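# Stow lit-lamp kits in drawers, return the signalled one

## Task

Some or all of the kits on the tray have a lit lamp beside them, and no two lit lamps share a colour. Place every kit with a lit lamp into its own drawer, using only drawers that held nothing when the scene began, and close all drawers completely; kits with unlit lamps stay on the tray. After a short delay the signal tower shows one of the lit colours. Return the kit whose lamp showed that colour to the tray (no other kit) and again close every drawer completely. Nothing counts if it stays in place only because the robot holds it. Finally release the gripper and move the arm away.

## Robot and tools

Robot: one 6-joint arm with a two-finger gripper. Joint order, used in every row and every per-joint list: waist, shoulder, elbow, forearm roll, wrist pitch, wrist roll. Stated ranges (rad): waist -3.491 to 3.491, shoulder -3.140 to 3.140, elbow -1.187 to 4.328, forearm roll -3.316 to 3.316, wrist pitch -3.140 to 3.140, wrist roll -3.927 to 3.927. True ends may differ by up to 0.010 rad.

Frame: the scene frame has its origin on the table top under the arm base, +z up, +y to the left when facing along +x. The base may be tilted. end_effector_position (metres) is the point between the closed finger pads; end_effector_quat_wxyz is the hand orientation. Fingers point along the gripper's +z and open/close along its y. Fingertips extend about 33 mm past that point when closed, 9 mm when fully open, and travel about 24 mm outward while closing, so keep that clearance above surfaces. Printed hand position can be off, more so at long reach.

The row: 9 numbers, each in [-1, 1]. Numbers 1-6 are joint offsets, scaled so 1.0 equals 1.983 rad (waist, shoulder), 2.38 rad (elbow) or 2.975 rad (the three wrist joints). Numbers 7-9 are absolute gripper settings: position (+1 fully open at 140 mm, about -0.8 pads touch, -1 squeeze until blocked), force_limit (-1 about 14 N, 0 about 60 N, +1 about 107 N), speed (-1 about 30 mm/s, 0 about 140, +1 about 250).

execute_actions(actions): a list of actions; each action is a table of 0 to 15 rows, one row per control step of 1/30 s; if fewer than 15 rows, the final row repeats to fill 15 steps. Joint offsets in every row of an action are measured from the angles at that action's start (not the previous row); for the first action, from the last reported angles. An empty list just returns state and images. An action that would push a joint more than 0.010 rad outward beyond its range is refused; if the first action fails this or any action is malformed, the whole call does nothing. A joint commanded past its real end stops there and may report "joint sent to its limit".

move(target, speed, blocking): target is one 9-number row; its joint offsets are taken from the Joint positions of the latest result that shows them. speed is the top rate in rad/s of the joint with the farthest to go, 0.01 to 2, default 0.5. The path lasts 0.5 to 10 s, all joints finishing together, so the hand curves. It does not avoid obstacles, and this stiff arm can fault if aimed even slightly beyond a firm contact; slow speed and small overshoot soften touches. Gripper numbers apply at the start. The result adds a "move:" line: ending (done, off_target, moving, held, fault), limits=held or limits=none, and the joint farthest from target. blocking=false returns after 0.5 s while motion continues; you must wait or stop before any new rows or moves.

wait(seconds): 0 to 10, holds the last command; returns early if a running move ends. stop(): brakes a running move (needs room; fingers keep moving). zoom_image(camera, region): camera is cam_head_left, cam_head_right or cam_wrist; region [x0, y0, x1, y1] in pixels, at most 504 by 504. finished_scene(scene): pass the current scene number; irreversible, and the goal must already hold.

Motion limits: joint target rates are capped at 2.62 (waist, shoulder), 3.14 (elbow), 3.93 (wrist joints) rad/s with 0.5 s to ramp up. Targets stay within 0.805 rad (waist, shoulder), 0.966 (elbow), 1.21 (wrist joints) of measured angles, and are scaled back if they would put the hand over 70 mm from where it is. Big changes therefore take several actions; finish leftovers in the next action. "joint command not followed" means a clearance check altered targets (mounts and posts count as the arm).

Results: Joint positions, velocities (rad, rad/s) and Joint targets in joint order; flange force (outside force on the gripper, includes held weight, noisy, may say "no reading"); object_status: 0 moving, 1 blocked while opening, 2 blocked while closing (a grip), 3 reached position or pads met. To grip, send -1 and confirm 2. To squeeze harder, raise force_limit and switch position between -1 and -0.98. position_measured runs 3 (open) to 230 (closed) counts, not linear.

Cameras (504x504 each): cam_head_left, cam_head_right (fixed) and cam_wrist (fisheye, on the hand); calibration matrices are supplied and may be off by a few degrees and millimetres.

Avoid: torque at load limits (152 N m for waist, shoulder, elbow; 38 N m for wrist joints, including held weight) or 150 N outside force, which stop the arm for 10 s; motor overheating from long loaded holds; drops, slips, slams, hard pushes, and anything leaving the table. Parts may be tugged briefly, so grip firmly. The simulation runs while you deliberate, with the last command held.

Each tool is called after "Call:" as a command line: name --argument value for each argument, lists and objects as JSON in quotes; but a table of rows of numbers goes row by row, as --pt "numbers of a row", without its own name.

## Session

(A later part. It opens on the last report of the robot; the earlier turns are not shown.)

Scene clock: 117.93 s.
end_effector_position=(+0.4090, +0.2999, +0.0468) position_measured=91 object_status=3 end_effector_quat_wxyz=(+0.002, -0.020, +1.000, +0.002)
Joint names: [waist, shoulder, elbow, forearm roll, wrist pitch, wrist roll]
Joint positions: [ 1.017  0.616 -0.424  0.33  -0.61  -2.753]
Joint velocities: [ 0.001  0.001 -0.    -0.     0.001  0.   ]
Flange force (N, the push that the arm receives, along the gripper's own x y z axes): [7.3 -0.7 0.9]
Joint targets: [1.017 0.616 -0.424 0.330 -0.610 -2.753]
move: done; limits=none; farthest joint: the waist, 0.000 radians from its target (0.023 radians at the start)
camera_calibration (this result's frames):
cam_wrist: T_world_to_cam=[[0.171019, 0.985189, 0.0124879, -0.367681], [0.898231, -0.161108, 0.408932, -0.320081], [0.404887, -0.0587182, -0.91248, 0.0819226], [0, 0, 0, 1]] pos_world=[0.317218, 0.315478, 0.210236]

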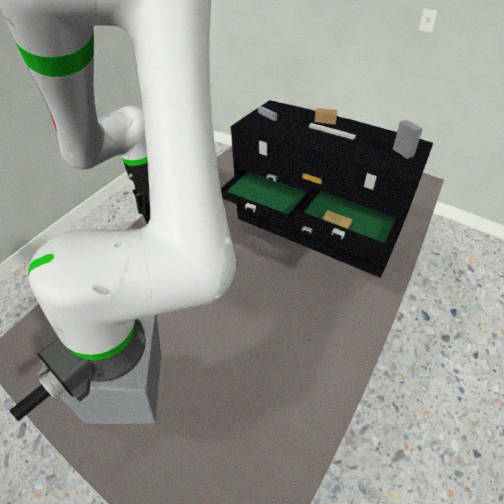

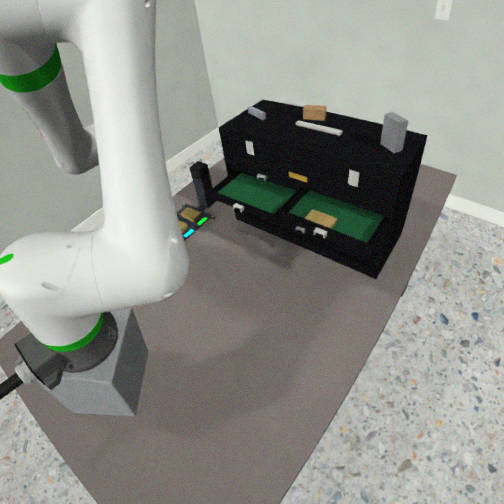

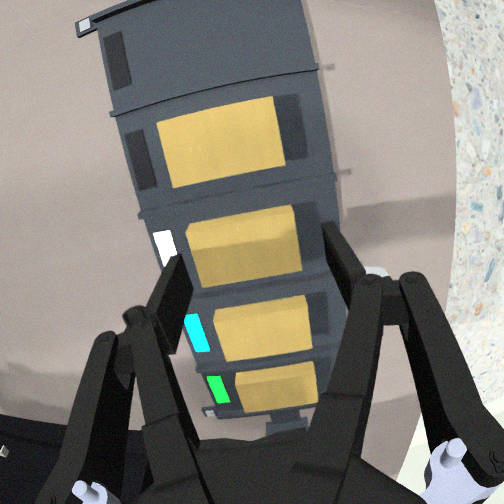

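Call:
move --target '[0,0,0,0,0,0,-1,0,-0.3]'

Call:
move --target '[0.012,-0.048,0,-0.0064,-0.0288,0,-1,0,0]' --speed 0.2

Call:
move --target '[0,-0.1664,0.1046,-0.0353,-0.1587,0,-1,0,0]'

Call:
move --target '[-0.2748,0,0,0,0,0.2252,-1,0,0]' --speed 0.6

Call:
move --target '[-0.0121,0.0348,-0.0202,0.004,0.0398,0,-1,0,0]' --speed 0.08

Scene clock: 126.47 s.
end_effector_position=(+0.4090, +0.2999, +0.0468) position_measured=134 object_status=2 end_effector_quat_wxyz=(+0.002, -0.020, +1.000, +0.001)
Joint names: [waist, shoulder, elbow, forearm roll, wrist pitch, wrist roll]
Joint positions: [ 1.017  0.616 -0.424  0.33  -0.61  -2.753]
Joint velocities: [ 0.    -0.001  0.     0.    -0.     0.001]
Flange force (N, the push that the arm receives, along the gripper's own x y z axes): [14.8 -4.7 -39.1]
Joint targets: [1.017 0.616 -0.424 0.330 -0.610 -2.753]
move: done; limits=none; farthest joint: the waist, 0.000 radians from its target (0.000 radians at the start)
camera_calibration (this result's frames):
cam_wrist: T_world_to_cam=[[0.170957, 0.9852, 0.0124343, -0.367644], [0.898236, -0.161028, 0.408953, -0.32011], [0.404903, -0.0587444, -0.912471, 0.0818979], [0, 0, 0, 1]] pos_world=[0.317225, 0.315467, 0.210211]

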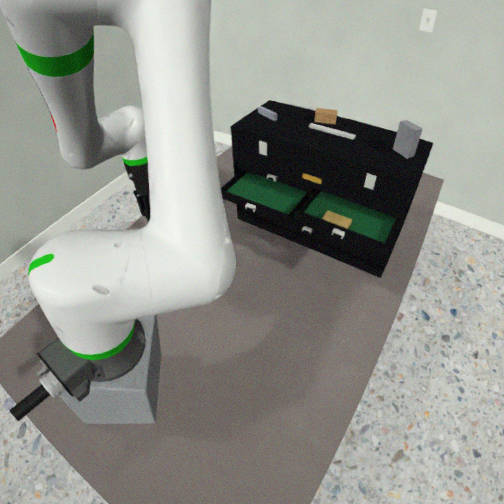

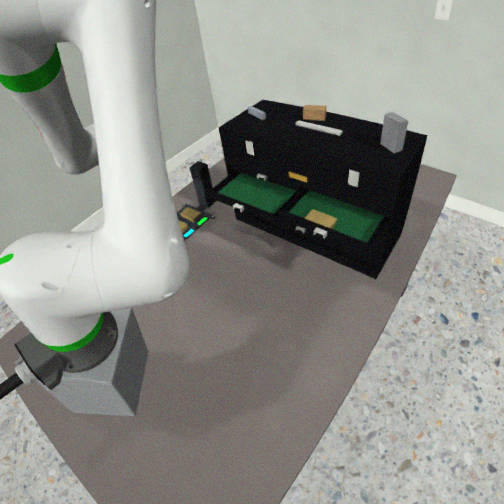

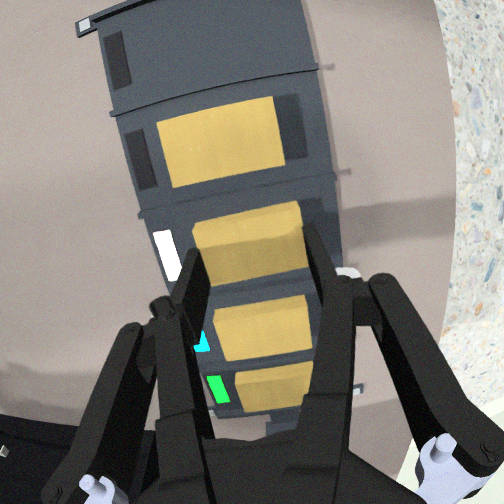

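Scene clock: 127.30 s.
end_effector_position=(+0.4116, +0.3003, +0.0933) position_measured=135 object_status=2 end_effector_quat_wxyz=(+0.011, -0.015, +1.000, +0.003)
Joint names: [waist, shoulder, elbow, forearm roll, wrist pitch, wrist roll]
Joint positions: [ 1.041  0.521 -0.424  0.311 -0.696 -2.753]
Joint velocities: [ 0.    -0.001 -0.     0.    -0.001  0.   ]
Flange force (N, the push that the arm receives, along the gripper's own x y z axes): [8.4 -2.4 -0.3]
Joint targets: [1.041 0.521 -0.424 0.311 -0.696 -2.753]
move: done; limits=none; farthest joint: the waist, 0.000 radians from its target (0.024 radians at the start)
camera_calibration (this result's frames):
cam_wrist: T_world_to_cam=[[0.180575, 0.983386, 0.0185895, -0.373048], [0.889647, -0.171363, 0.423275, -0.336058], [0.419428, -0.0598948, -0.90581, 0.117125], [0, 0, 0, 1]] pos_world=[0.317211, 0.316277, 0.255273]

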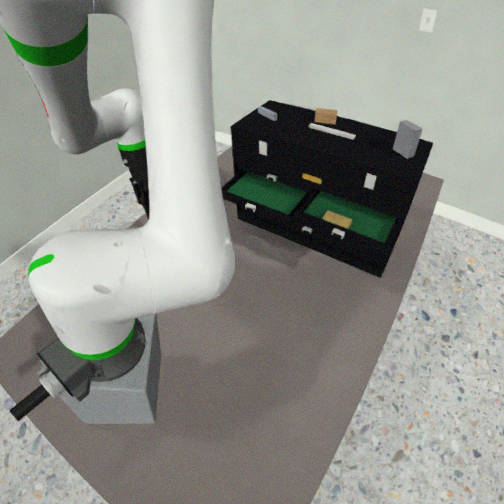

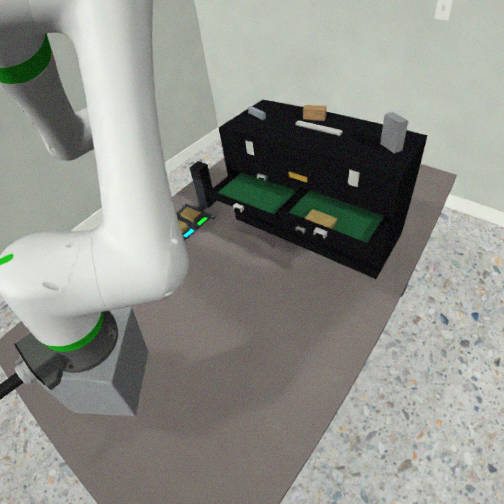

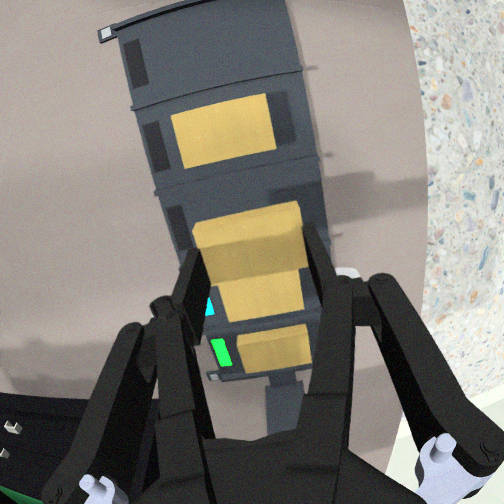

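Scene clock: 128.70 s.
end_effector_position=(+0.4584, +0.2889, +0.3331) position_measured=135 object_status=2 end_effector_quat_wxyz=(+0.029, +0.073, +0.996, +0.044)
Joint names: [waist, shoulder, elbow, forearm roll, wrist pitch, wrist roll]
Joint positions: [ 1.041  0.191 -0.175  0.206 -1.168 -2.753]
Joint velocities: [-0.001 -0.001  0.001 -0.    -0.    -0.001]
Flange force (N, the push that the arm receives, along the gripper's own x y z axes): [9.2 -5.2 2.2]
Joint targets: [1.041 0.191 -0.175 0.206 -1.168 -2.753]
move: done; limits=none; farthest joint: the waist, 0.000 radians from its target (0.000 radians at the start)
camera_calibration (this result's frames):
cam_wrist: T_world_to_cam=[[0.347257, 0.931337, 0.109654, -0.466452], [0.82735, -0.359315, 0.431724, -0.401164], [0.44148, -0.059197, -0.895316, 0.300186], [0, 0, 0, 1]] pos_world=[0.361355, 0.30805, 0.493101]

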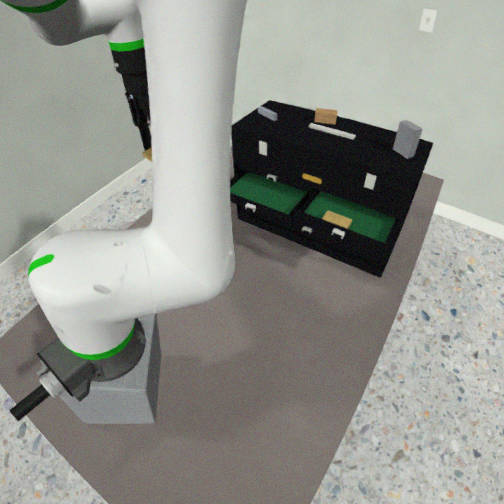

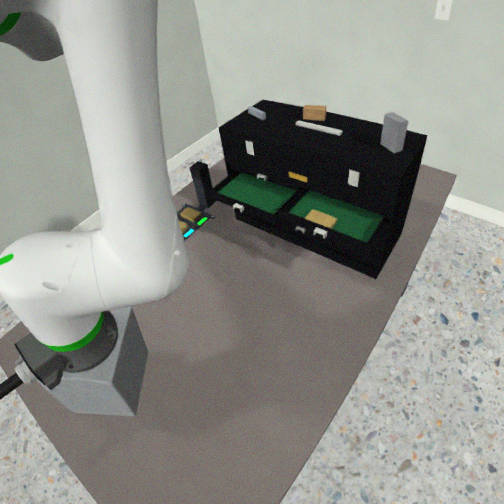

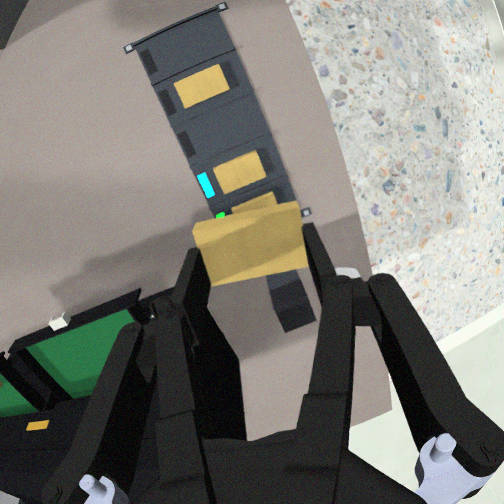

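Scene clock: 130.30 s.
end_effector_position=(+0.5490, +0.0175, +0.2798) position_measured=135 object_status=2 end_effector_quat_wxyz=(+0.001, +0.006, +1.000, +0.000)
Joint names: [waist, shoulder, elbow, forearm roll, wrist pitch, wrist roll]
Joint positions: [ 0.496  0.191 -0.175  0.206 -1.168 -2.083]
Joint velocities: [-0.001  0.001 -0.     0.     0.    -0.002]
Flange force (N, the push that the arm receives, along the gripper's own x y z axes): [8.6 2.0 3.2]
Joint targets: [0.496 0.191 -0.175 0.206 -1.168 -2.083]
move: done; limits=none; farthest joint: the waist, 0.000 radians from its target (0.545 radians at the start)
camera_calibration (this result's frames):
cam_wrist: T_world_to_cam=[[0.222171, 0.974957, 0.00996827, -0.143559], [0.889616, -0.206887, 0.407162, -0.580541], [0.399027, -0.0815915, -0.913302, 0.22511], [0, 0, 0, 1]] pos_world=[0.458528, 0.0382251, 0.443399]

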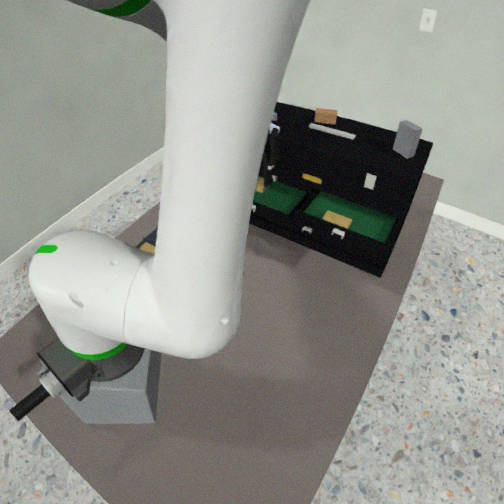

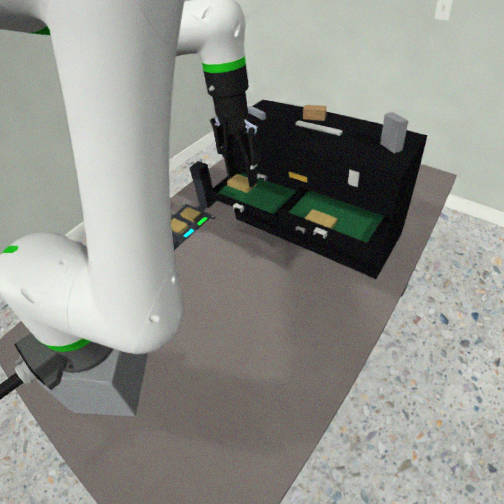

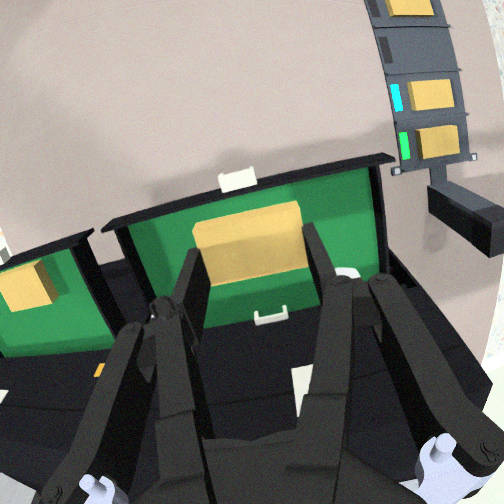

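Scene clock: 132.07 s.
end_effector_position=(+0.5540, +0.0179, +0.2262) position_measured=135 object_status=2 end_effector_quat_wxyz=(+0.001, +0.004, +1.000, +0.000)
Joint names: [waist, shoulder, elbow, forearm roll, wrist pitch, wrist roll]
Joint positions: [ 0.472  0.26  -0.223  0.218 -1.049 -2.083]
Joint velocities: [ 0.     0.001 -0.     0.001  0.    -0.   ]
Flange force (N, the push that the arm receives, along the gripper's own x y z axes): [9.2 1.3 2.1]
Joint targets: [0.472 0.260 -0.223 0.218 -1.049 -2.083]
move: done; limits=none; farthest joint: the waist, 0.000 radians from its target (0.024 radians at the start)
camera_calibration (this result's frames):
cam_wrist: T_world_to_cam=[[0.218458, 0.975802, 0.00928076, -0.142334], [0.89056, -0.203245, 0.406932, -0.563658], [0.398972, -0.0806327, -0.913411, 0.174211], [0, 0, 0, 1]] pos_world=[0.46356, 0.038376, 0.389817]

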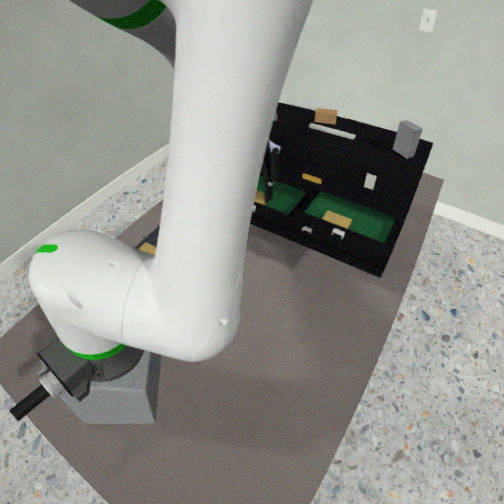

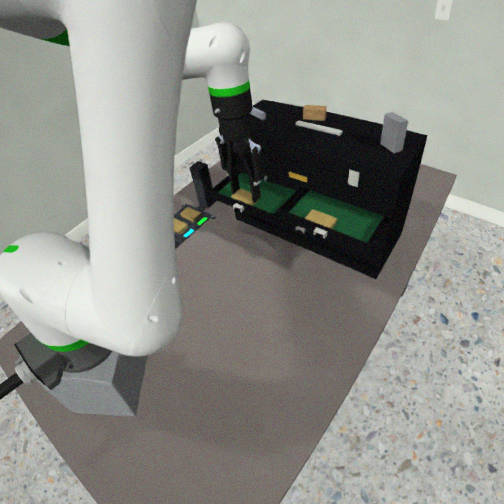

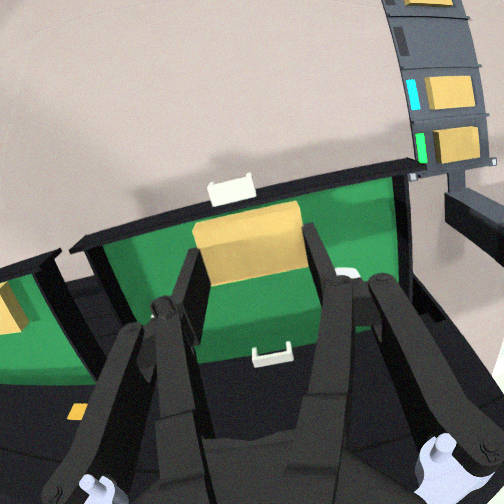

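Floor expected ≈.218; down 8 mm.

Call:
move --target '[-0.0018,0.0052,-0.003,0.0006,0.006,0,-1,0,0]' --speed 0.02

Scene clock: 134.57 s.
end_effector_position=(+0.5544, +0.0179, +0.2182) position_measured=135 object_status=2 end_effector_quat_wxyz=(+0.001, +0.004, +1.000, +0.000)
Joint names: [waist, shoulder, elbow, forearm roll, wrist pitch, wrist roll]
Joint positions: [ 0.468  0.27  -0.23   0.22  -1.032 -2.083]
Joint velocities: [-0.     0.001 -0.    -0.     0.     0.002]
Flange force (N, the push that the arm receives, along the gripper's own x y z axes): [8.2 2.0 2.1]
Joint targets: [0.468 0.270 -0.230 0.220 -1.032 -2.083]
move: done; limits=none; farthest joint: the waist, 0.000 radians from its target (0.003 radians at the start)
camera_calibration (this result's frames):
cam_wrist: T_world_to_cam=[[0.217805, 0.975945, 0.00957667, -0.142016], [0.890701, -0.202773, 0.406859, -0.560791], [0.399014, -0.080086, -0.913441, 0.166791], [0, 0, 0, 1]] pos_world=[0.463877, 0.0382442, 0.381877]

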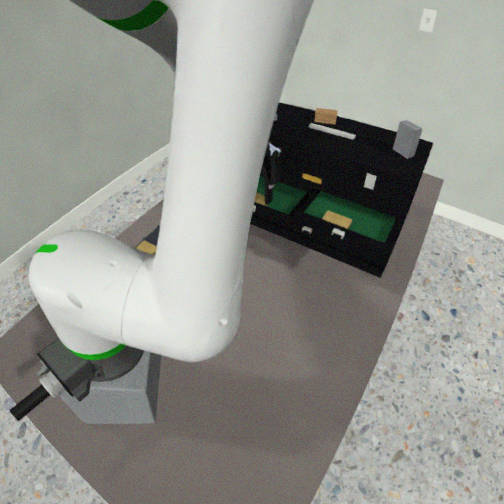

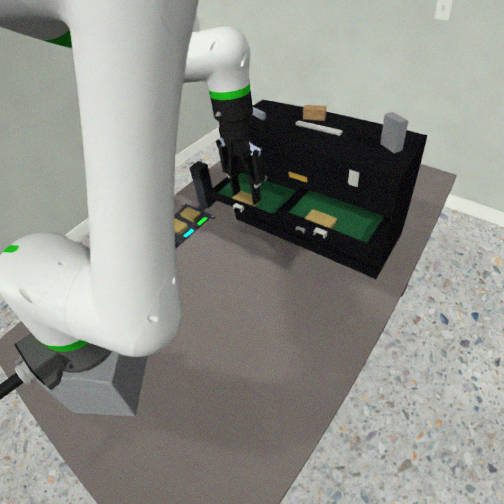

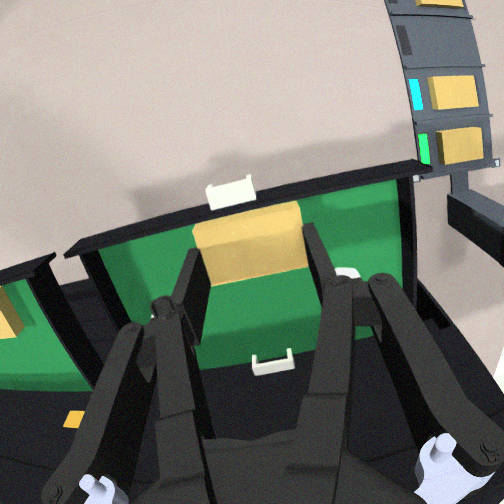

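Call:
move --target '[-0.0004,0.001,-0.0006,0,0.0011,0,-1,0,0]' --speed 0.02

Call:
move --target '[0,0,0,0,0,0,0.3,0,0]'

Call:
move --target '[0.0143,-0.041,0.0238,-0.0046,-0.0469,0,0.3,0,0]' --speed 0.25

Call:
move --target '[-0.3308,-0.2027,-0.1,-0.0165,-0.03,0.4679,0.3,0,0]' --speed 0.9

Call:
move --target '[-0.1326,0.0978,-0.321,0.1244,0.5923,0.7466,1,0,0]' --speed 1.0

Call:
move --target '[0,0,0,0,0.1,0,1,0,0]' --speed 0.3

Call:
move --target '[0.063,0.0348,0.0519,-0.0447,-0.0245,0.01,0,0,0]' --speed 0.08

Call:
move --target '[0.0506,0.0503,0.0754,-0.0364,-0.0295,0.0092,0,0,0]' --speed 0.08

Scene clock: 147.13 s.
end_effector_position=(+0.5543, +0.0179, +0.2167) position_measured=135 object_status=2 end_effector_quat_wxyz=(+0.001, +0.004, +1.000, +0.000)
Joint names: [waist, shoulder, elbow, forearm roll, wrist pitch, wrist roll]
Joint positions: [ 0.467  0.272 -0.232  0.22  -1.028 -2.083]
Joint velocities: [ 0.001  0.001 -0.     0.     0.     0.   ]
Flange force (N, the push that the arm receives, along the gripper's own x y z axes): [8.4 3.1 -20.7]
Joint targets: [0.467 0.272 -0.232 0.220 -1.028 -2.083]
move: done; limits=none; farthest joint: the waist, 0.000 radians from its target (0.001 radians at the start)
camera_calibration (this result's frames):
cam_wrist: T_world_to_cam=[[0.217916, 0.975919, 0.00971683, -0.142057], [0.890778, -0.202953, 0.406602, -0.560104], [0.398783, -0.0799496, -0.913554, 0.165545], [0, 0, 0, 1]] pos_world=[0.463868, 0.0381967, 0.380354]

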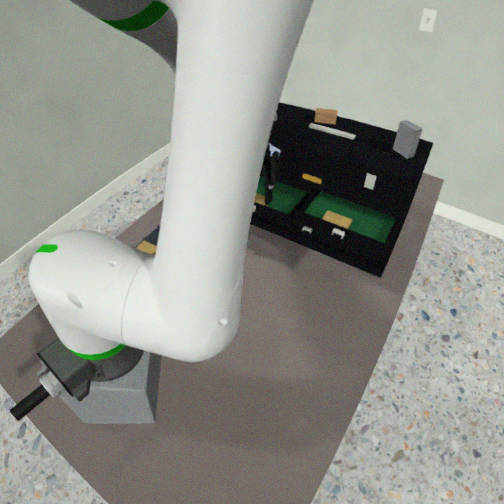

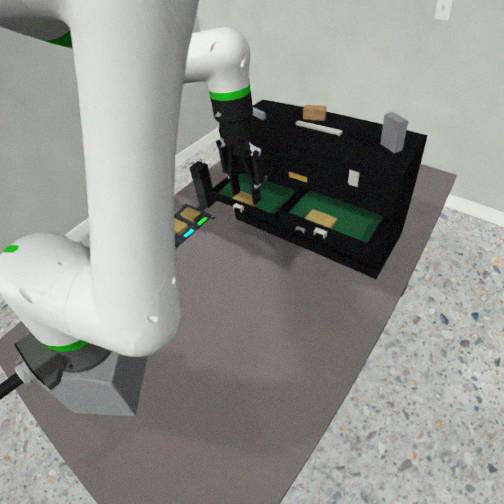

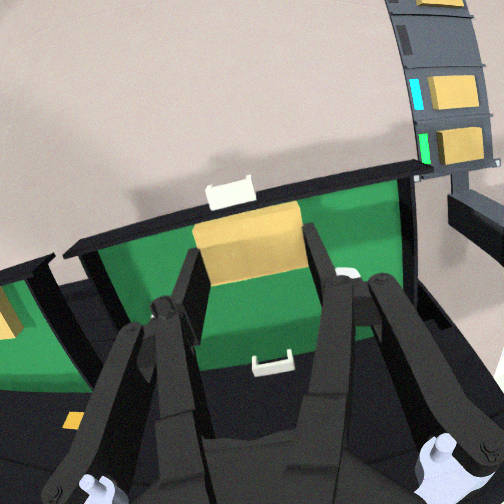

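Scene clock: 147.63 s.
end_effector_position=(+0.5542, +0.0179, +0.2166) position_measured=91 object_status=3 end_effector_quat_wxyz=(+0.001, +0.004, +1.000, +0.000)
Joint names: [waist, shoulder, elbow, forearm roll, wrist pitch, wrist roll]
Joint positions: [ 0.467  0.272 -0.232  0.22  -1.028 -2.083]
Joint velocities: [-0.    -0.001  0.001  0.001  0.     0.   ]
Flange force (N, the push that the arm receives, along the gripper's own x y z axes): [9.6 1.6 1.6]
Joint targets: [0.467 0.272 -0.232 0.220 -1.028 -2.083]
move: done; limits=none; farthest joint: the waist, 0.000 radians from its target (0.000 radians at the start)
camera_calibration (this result's frames):
cam_wrist: T_world_to_cam=[[0.217928, 0.975917, 0.00963615, -0.142002], [0.890833, -0.202941, 0.406487, -0.560023], [0.398654, -0.0800006, -0.913606, 0.16556], [0, 0, 0, 1]] pos_world=[0.463832, 0.0381755, 0.380267]

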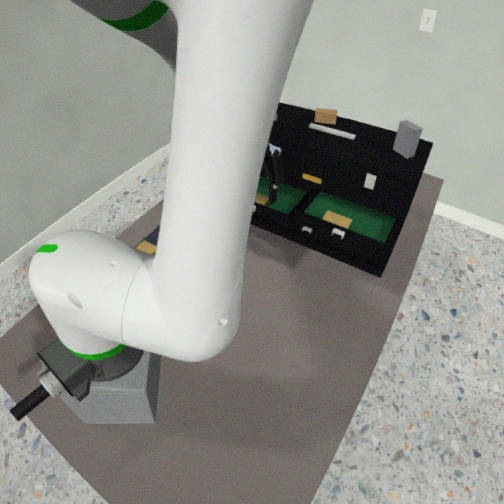

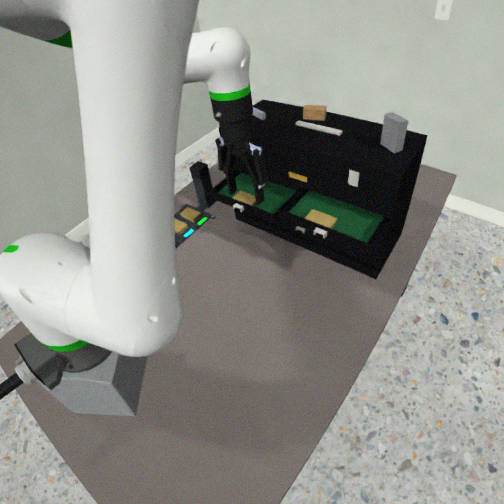

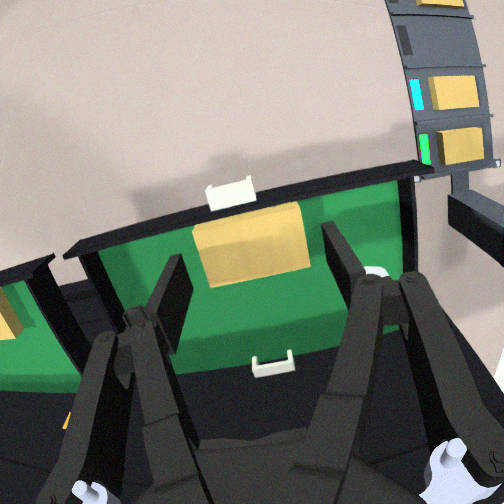

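Scene clock: 148.57 s.
end_effector_position=(+0.5490, +0.0175, +0.2797) position_measured=91 object_status=3 end_effector_quat_wxyz=(+0.001, +0.006, +1.000, +0.000)
Joint names: [waist, shoulder, elbow, forearm roll, wrist pitch, wrist roll]
Joint positions: [ 0.496  0.191 -0.175  0.206 -1.168 -2.083]
Joint velocities: [ 0.    -0.001  0.     0.    -0.001 -0.001]
Flange force (N, the push that the arm receives, along the gripper's own x y z axes): [8.8 2.3 1.8]
Joint targets: [0.496 0.191 -0.175 0.206 -1.168 -2.083]
move: done; limits=none; farthest joint: the waist, 0.000 radians from its target (0.028 radians at the start)
camera_calibration (this result's frames):
cam_wrist: T_world_to_cam=[[0.222152, 0.974962, 0.00987725, -0.143485], [0.889638, -0.206835, 0.407141, -0.580526], [0.39899, -0.0816602, -0.913312, 0.225091], [0, 0, 0, 1]] pos_world=[0.458524, 0.0381999, 0.443352]

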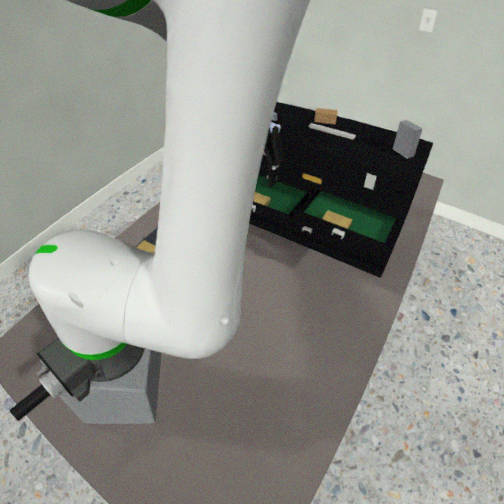

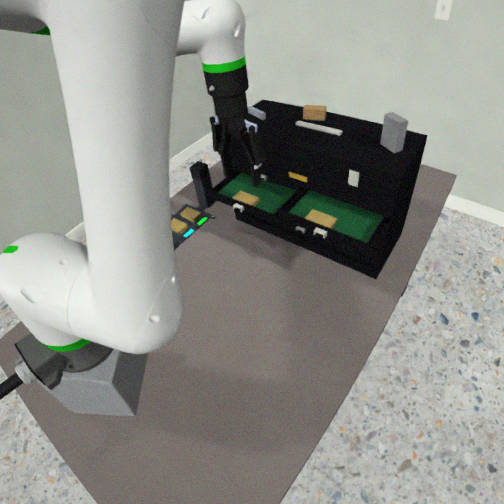

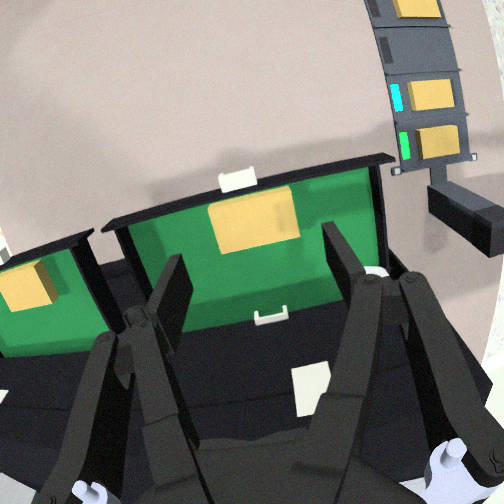

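Scene clock: 150.63 s.
end_effector_position=(+0.3427, -0.2843, +0.3182) position_measured=91 object_status=3 end_effector_quat_wxyz=(-0.021, -0.339, +0.941, -0.001)
Joint names: [waist, shoulder, elbow, forearm roll, wrist pitch, wrist roll]
Joint positions: [-0.16  -0.211 -0.413  0.157 -1.257 -0.691]
Joint velocities: [-0.001 -0.001 -0.     0.001 -0.     0.003]
Flange force (N, the push that the arm receives, along the gripper's own x y z axes): [-0.4 9.2 3.1]
Joint targets: [-0.161 -0.211 -0.413 0.157 -1.257 -0.691]
move: done; limits=none; farthest joint: the waist, 0.000 radians from its target (0.656 radians at the start)
camera_calibration (this result's frames):
cam_wrist: T_world_to_cam=[[-0.460198, 0.887738, 0.011812, 0.404702], [0.828001, 0.424355, 0.36652, -0.261619], [0.320361, 0.178452, -0.930335, 0.424162], [0, 0, 0, 1]] pos_world=[0.266979, -0.323942, 0.485721]

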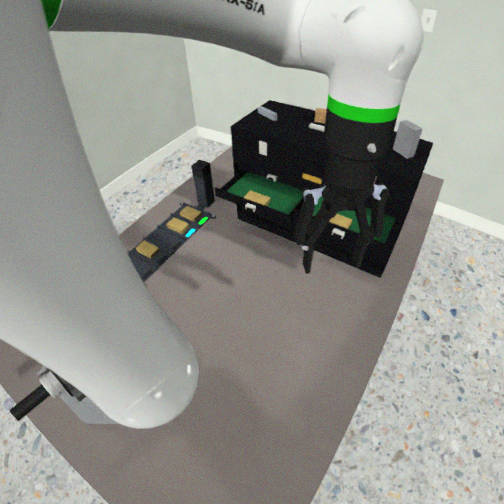

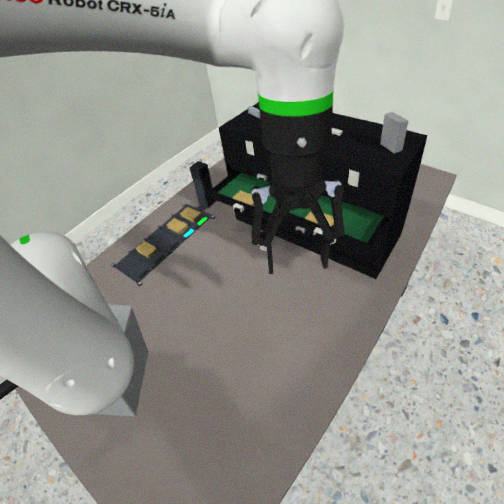

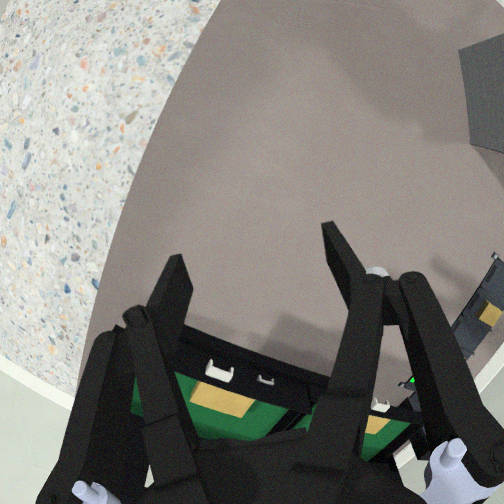

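Scene clock: 153.40 s.
end_effector_position=(+0.4102, -0.2470, +0.1439) position_measured=3 object_status=3 end_effector_quat_wxyz=(+0.013, +0.931, -0.006, +0.366)
Joint names: [waist, shoulder, elbow, forearm roll, wrist pitch, wrist roll]
Joint positions: [-0.423 -0.017 -1.177  0.527  0.505  1.53 ]
Joint velocities: [-0.001 -0.001 -0.001  0.     0.001 -0.   ]
Flange force (N, the push that the arm receives, along the gripper's own x y z axes): no reading
Joint targets: [-0.423 -0.017 -1.177 0.527 0.505 1.530]
move: done; limits=none; farthest joint: the waist, 0.000 radians from its target (0.263 radians at the start)
camera_calibration (this result's frames):
cam_wrist: T_world_to_cam=[[-0.180717, -0.976318, -0.118932, -0.151609], [-0.925543, 0.209722, -0.315255, 0.494961], [0.332732, 0.0531048, -0.941525, 0.199352], [0, 0, 0, 1]] pos_world=[0.364379, -0.262409, 0.325702]

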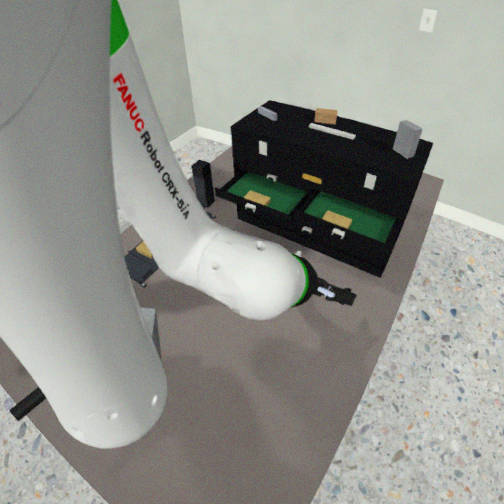

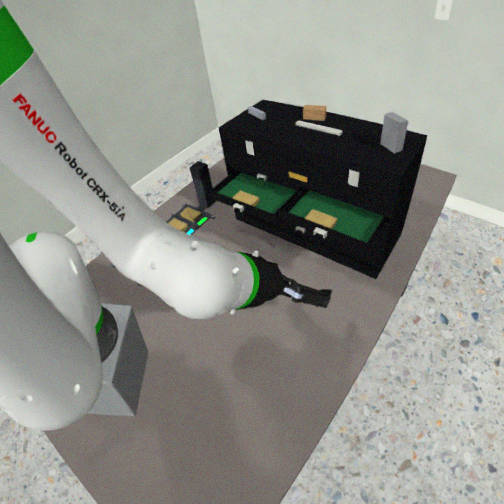

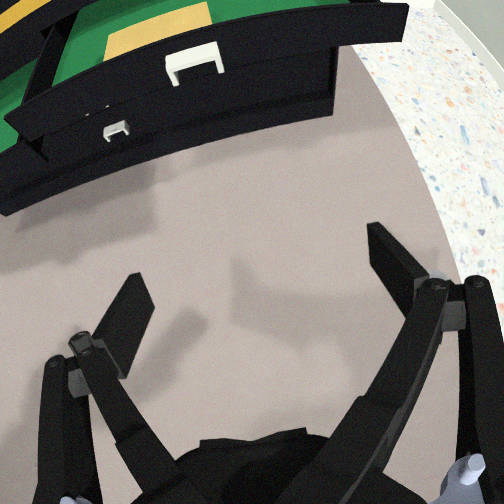

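Scene clock: 154.80 s.
end_effector_position=(+0.4760, -0.2426, +0.2264) position_measured=3 object_status=3 end_effector_quat_wxyz=(+0.008, +0.866, -0.002, +0.500)
Joint names: [waist, shoulder, elbow, forearm roll, wrist pitch, wrist roll]
Joint positions: [-0.423 -0.017 -1.177  0.527  0.802  1.53 ]
Joint velocities: [ 0.001  0.001  0.     0.     0.    -0.   ]
Flange force (N, the push that the arm receives, along the gripper's own x y z axes): no reading
Joint targets: [-0.423 -0.017 -1.177 0.527 0.802 1.530]
move: done; limits=none; farthest joint: the waist, 0.000 radians from its target (0.000 radians at the start)
camera_calibration (this result's frames):
cam_wrist: T_world_to_cam=[[-0.1243, -0.978065, -0.167149, -0.141947], [-0.795552, 0.198911, -0.572304, 0.57469], [0.592998, 0.0618384, -0.802826, 0.101692], [0, 0, 0, 1]] pos_world=[0.379248, -0.259434, 0.386812]

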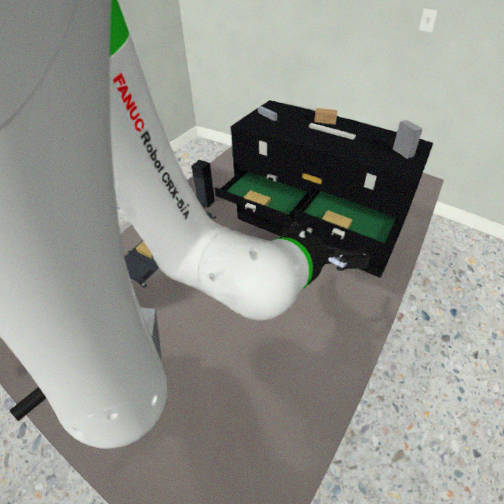

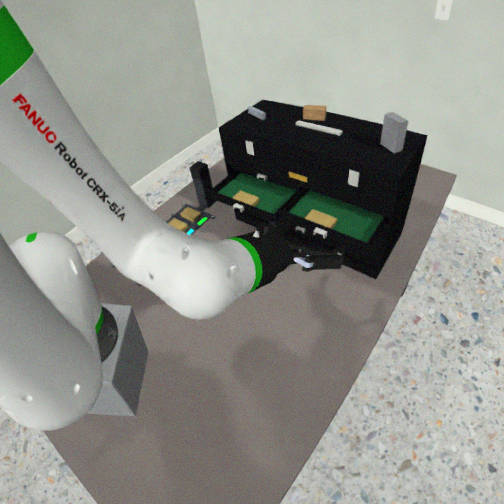

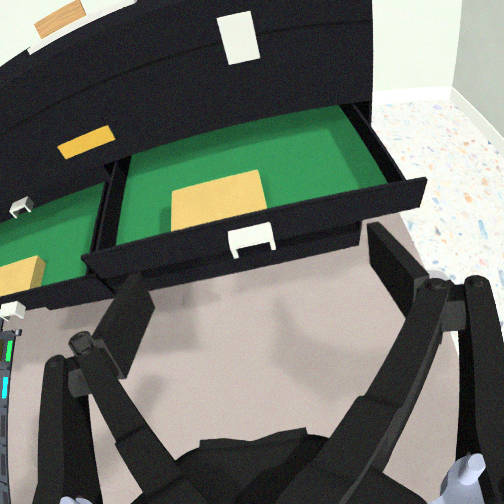

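Scene clock: 156.77 s.
end_effector_position=(+0.5298, -0.2419, +0.2257) position_measured=129 object_status=3 end_effector_quat_wxyz=(+0.006, +0.866, -0.002, +0.499)
Joint names: [waist, shoulder, elbow, forearm roll, wrist pitch, wrist roll]
Joint positions: [-0.299  0.052 -1.054  0.394  0.73   1.56 ]
Joint velocities: [ 0.001  0.002  0.    -0.001 -0.     0.002]
Flange force (N, the push that the arm receives, along the gripper's own x y z axes): [0.7 -5.8 -3.2]
Joint targets: [-0.299 0.052 -1.054 0.394 0.730 1.560]
move: done; limits=none; farthest joint: the waist, 0.000 radians from its target (0.125 radians at the start)
camera_calibration (this result's frames):
cam_wrist: T_world_to_cam=[[-0.122146, -0.978003, -0.169086, -0.135403], [-0.7964, 0.198246, -0.571355, 0.616949], [0.592307, 0.0648718, -0.803096, 0.0703279], [0, 0, 0, 1]] pos_world=[0.433143, -0.259294, 0.386082]

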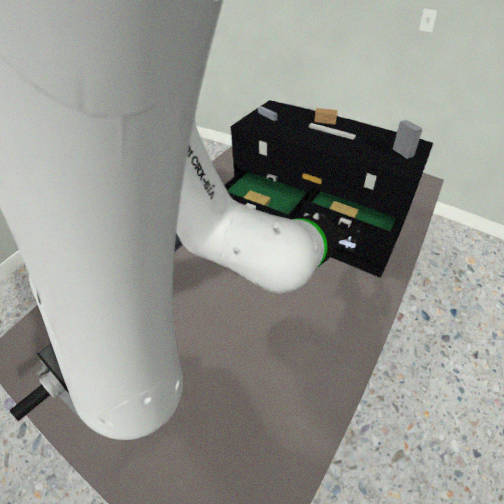

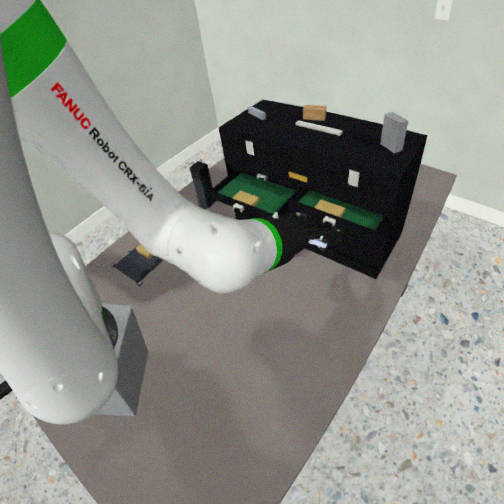

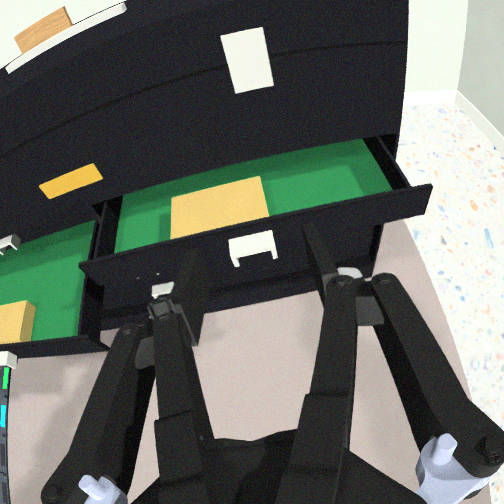

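Scene clock: 159.30 s.
end_effector_position=(+0.6046, -0.2410, +0.2272) position_measured=129 object_status=3 end_effector_quat_wxyz=(+0.005, +0.865, -0.002, +0.501)
Joint names: [waist, shoulder, elbow, forearm roll, wrist pitch, wrist roll]
Joint positions: [-0.198  0.152 -0.874  0.286  0.642  1.587]
Joint velocities: [ 0.001  0.001  0.     0.     0.    -0.   ]
Flange force (N, the push that the arm receives, along the gripper's own x y z axes): [-1.8 -0.4 -8.9]
Joint targets: [-0.198 0.152 -0.874 0.286 0.642 1.587]
move: done; limits=none; farthest joint: the waist, 0.000 radians from its target (0.100 radians at the start)
camera_calibration (this result's frames):
cam_wrist: T_world_to_cam=[[-0.120158, -0.97793, -0.170923, -0.125863], [-0.794704, 0.197937, -0.573818, 0.676704], [0.594986, 0.0668849, -0.800948, 0.0256142], [0, 0, 0, 1]] pos_world=[0.507416, -0.258744, 0.387308]

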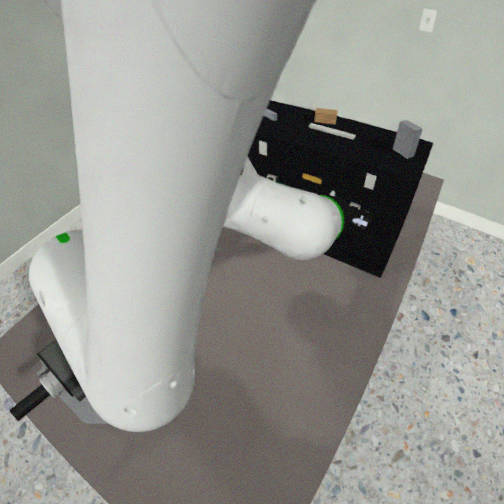

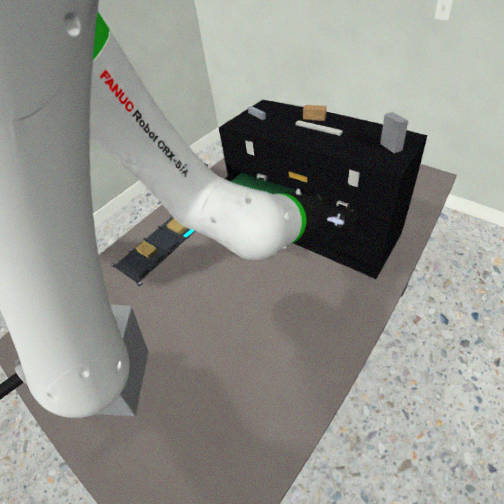

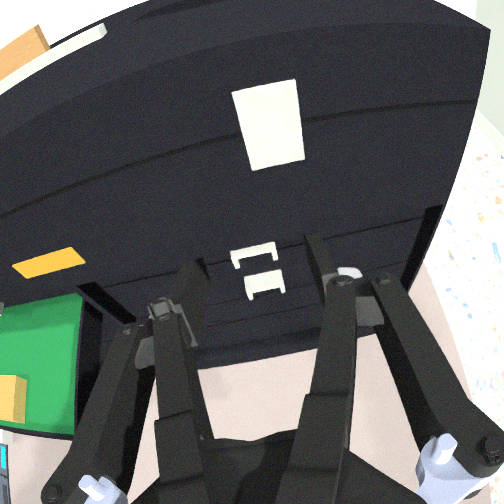

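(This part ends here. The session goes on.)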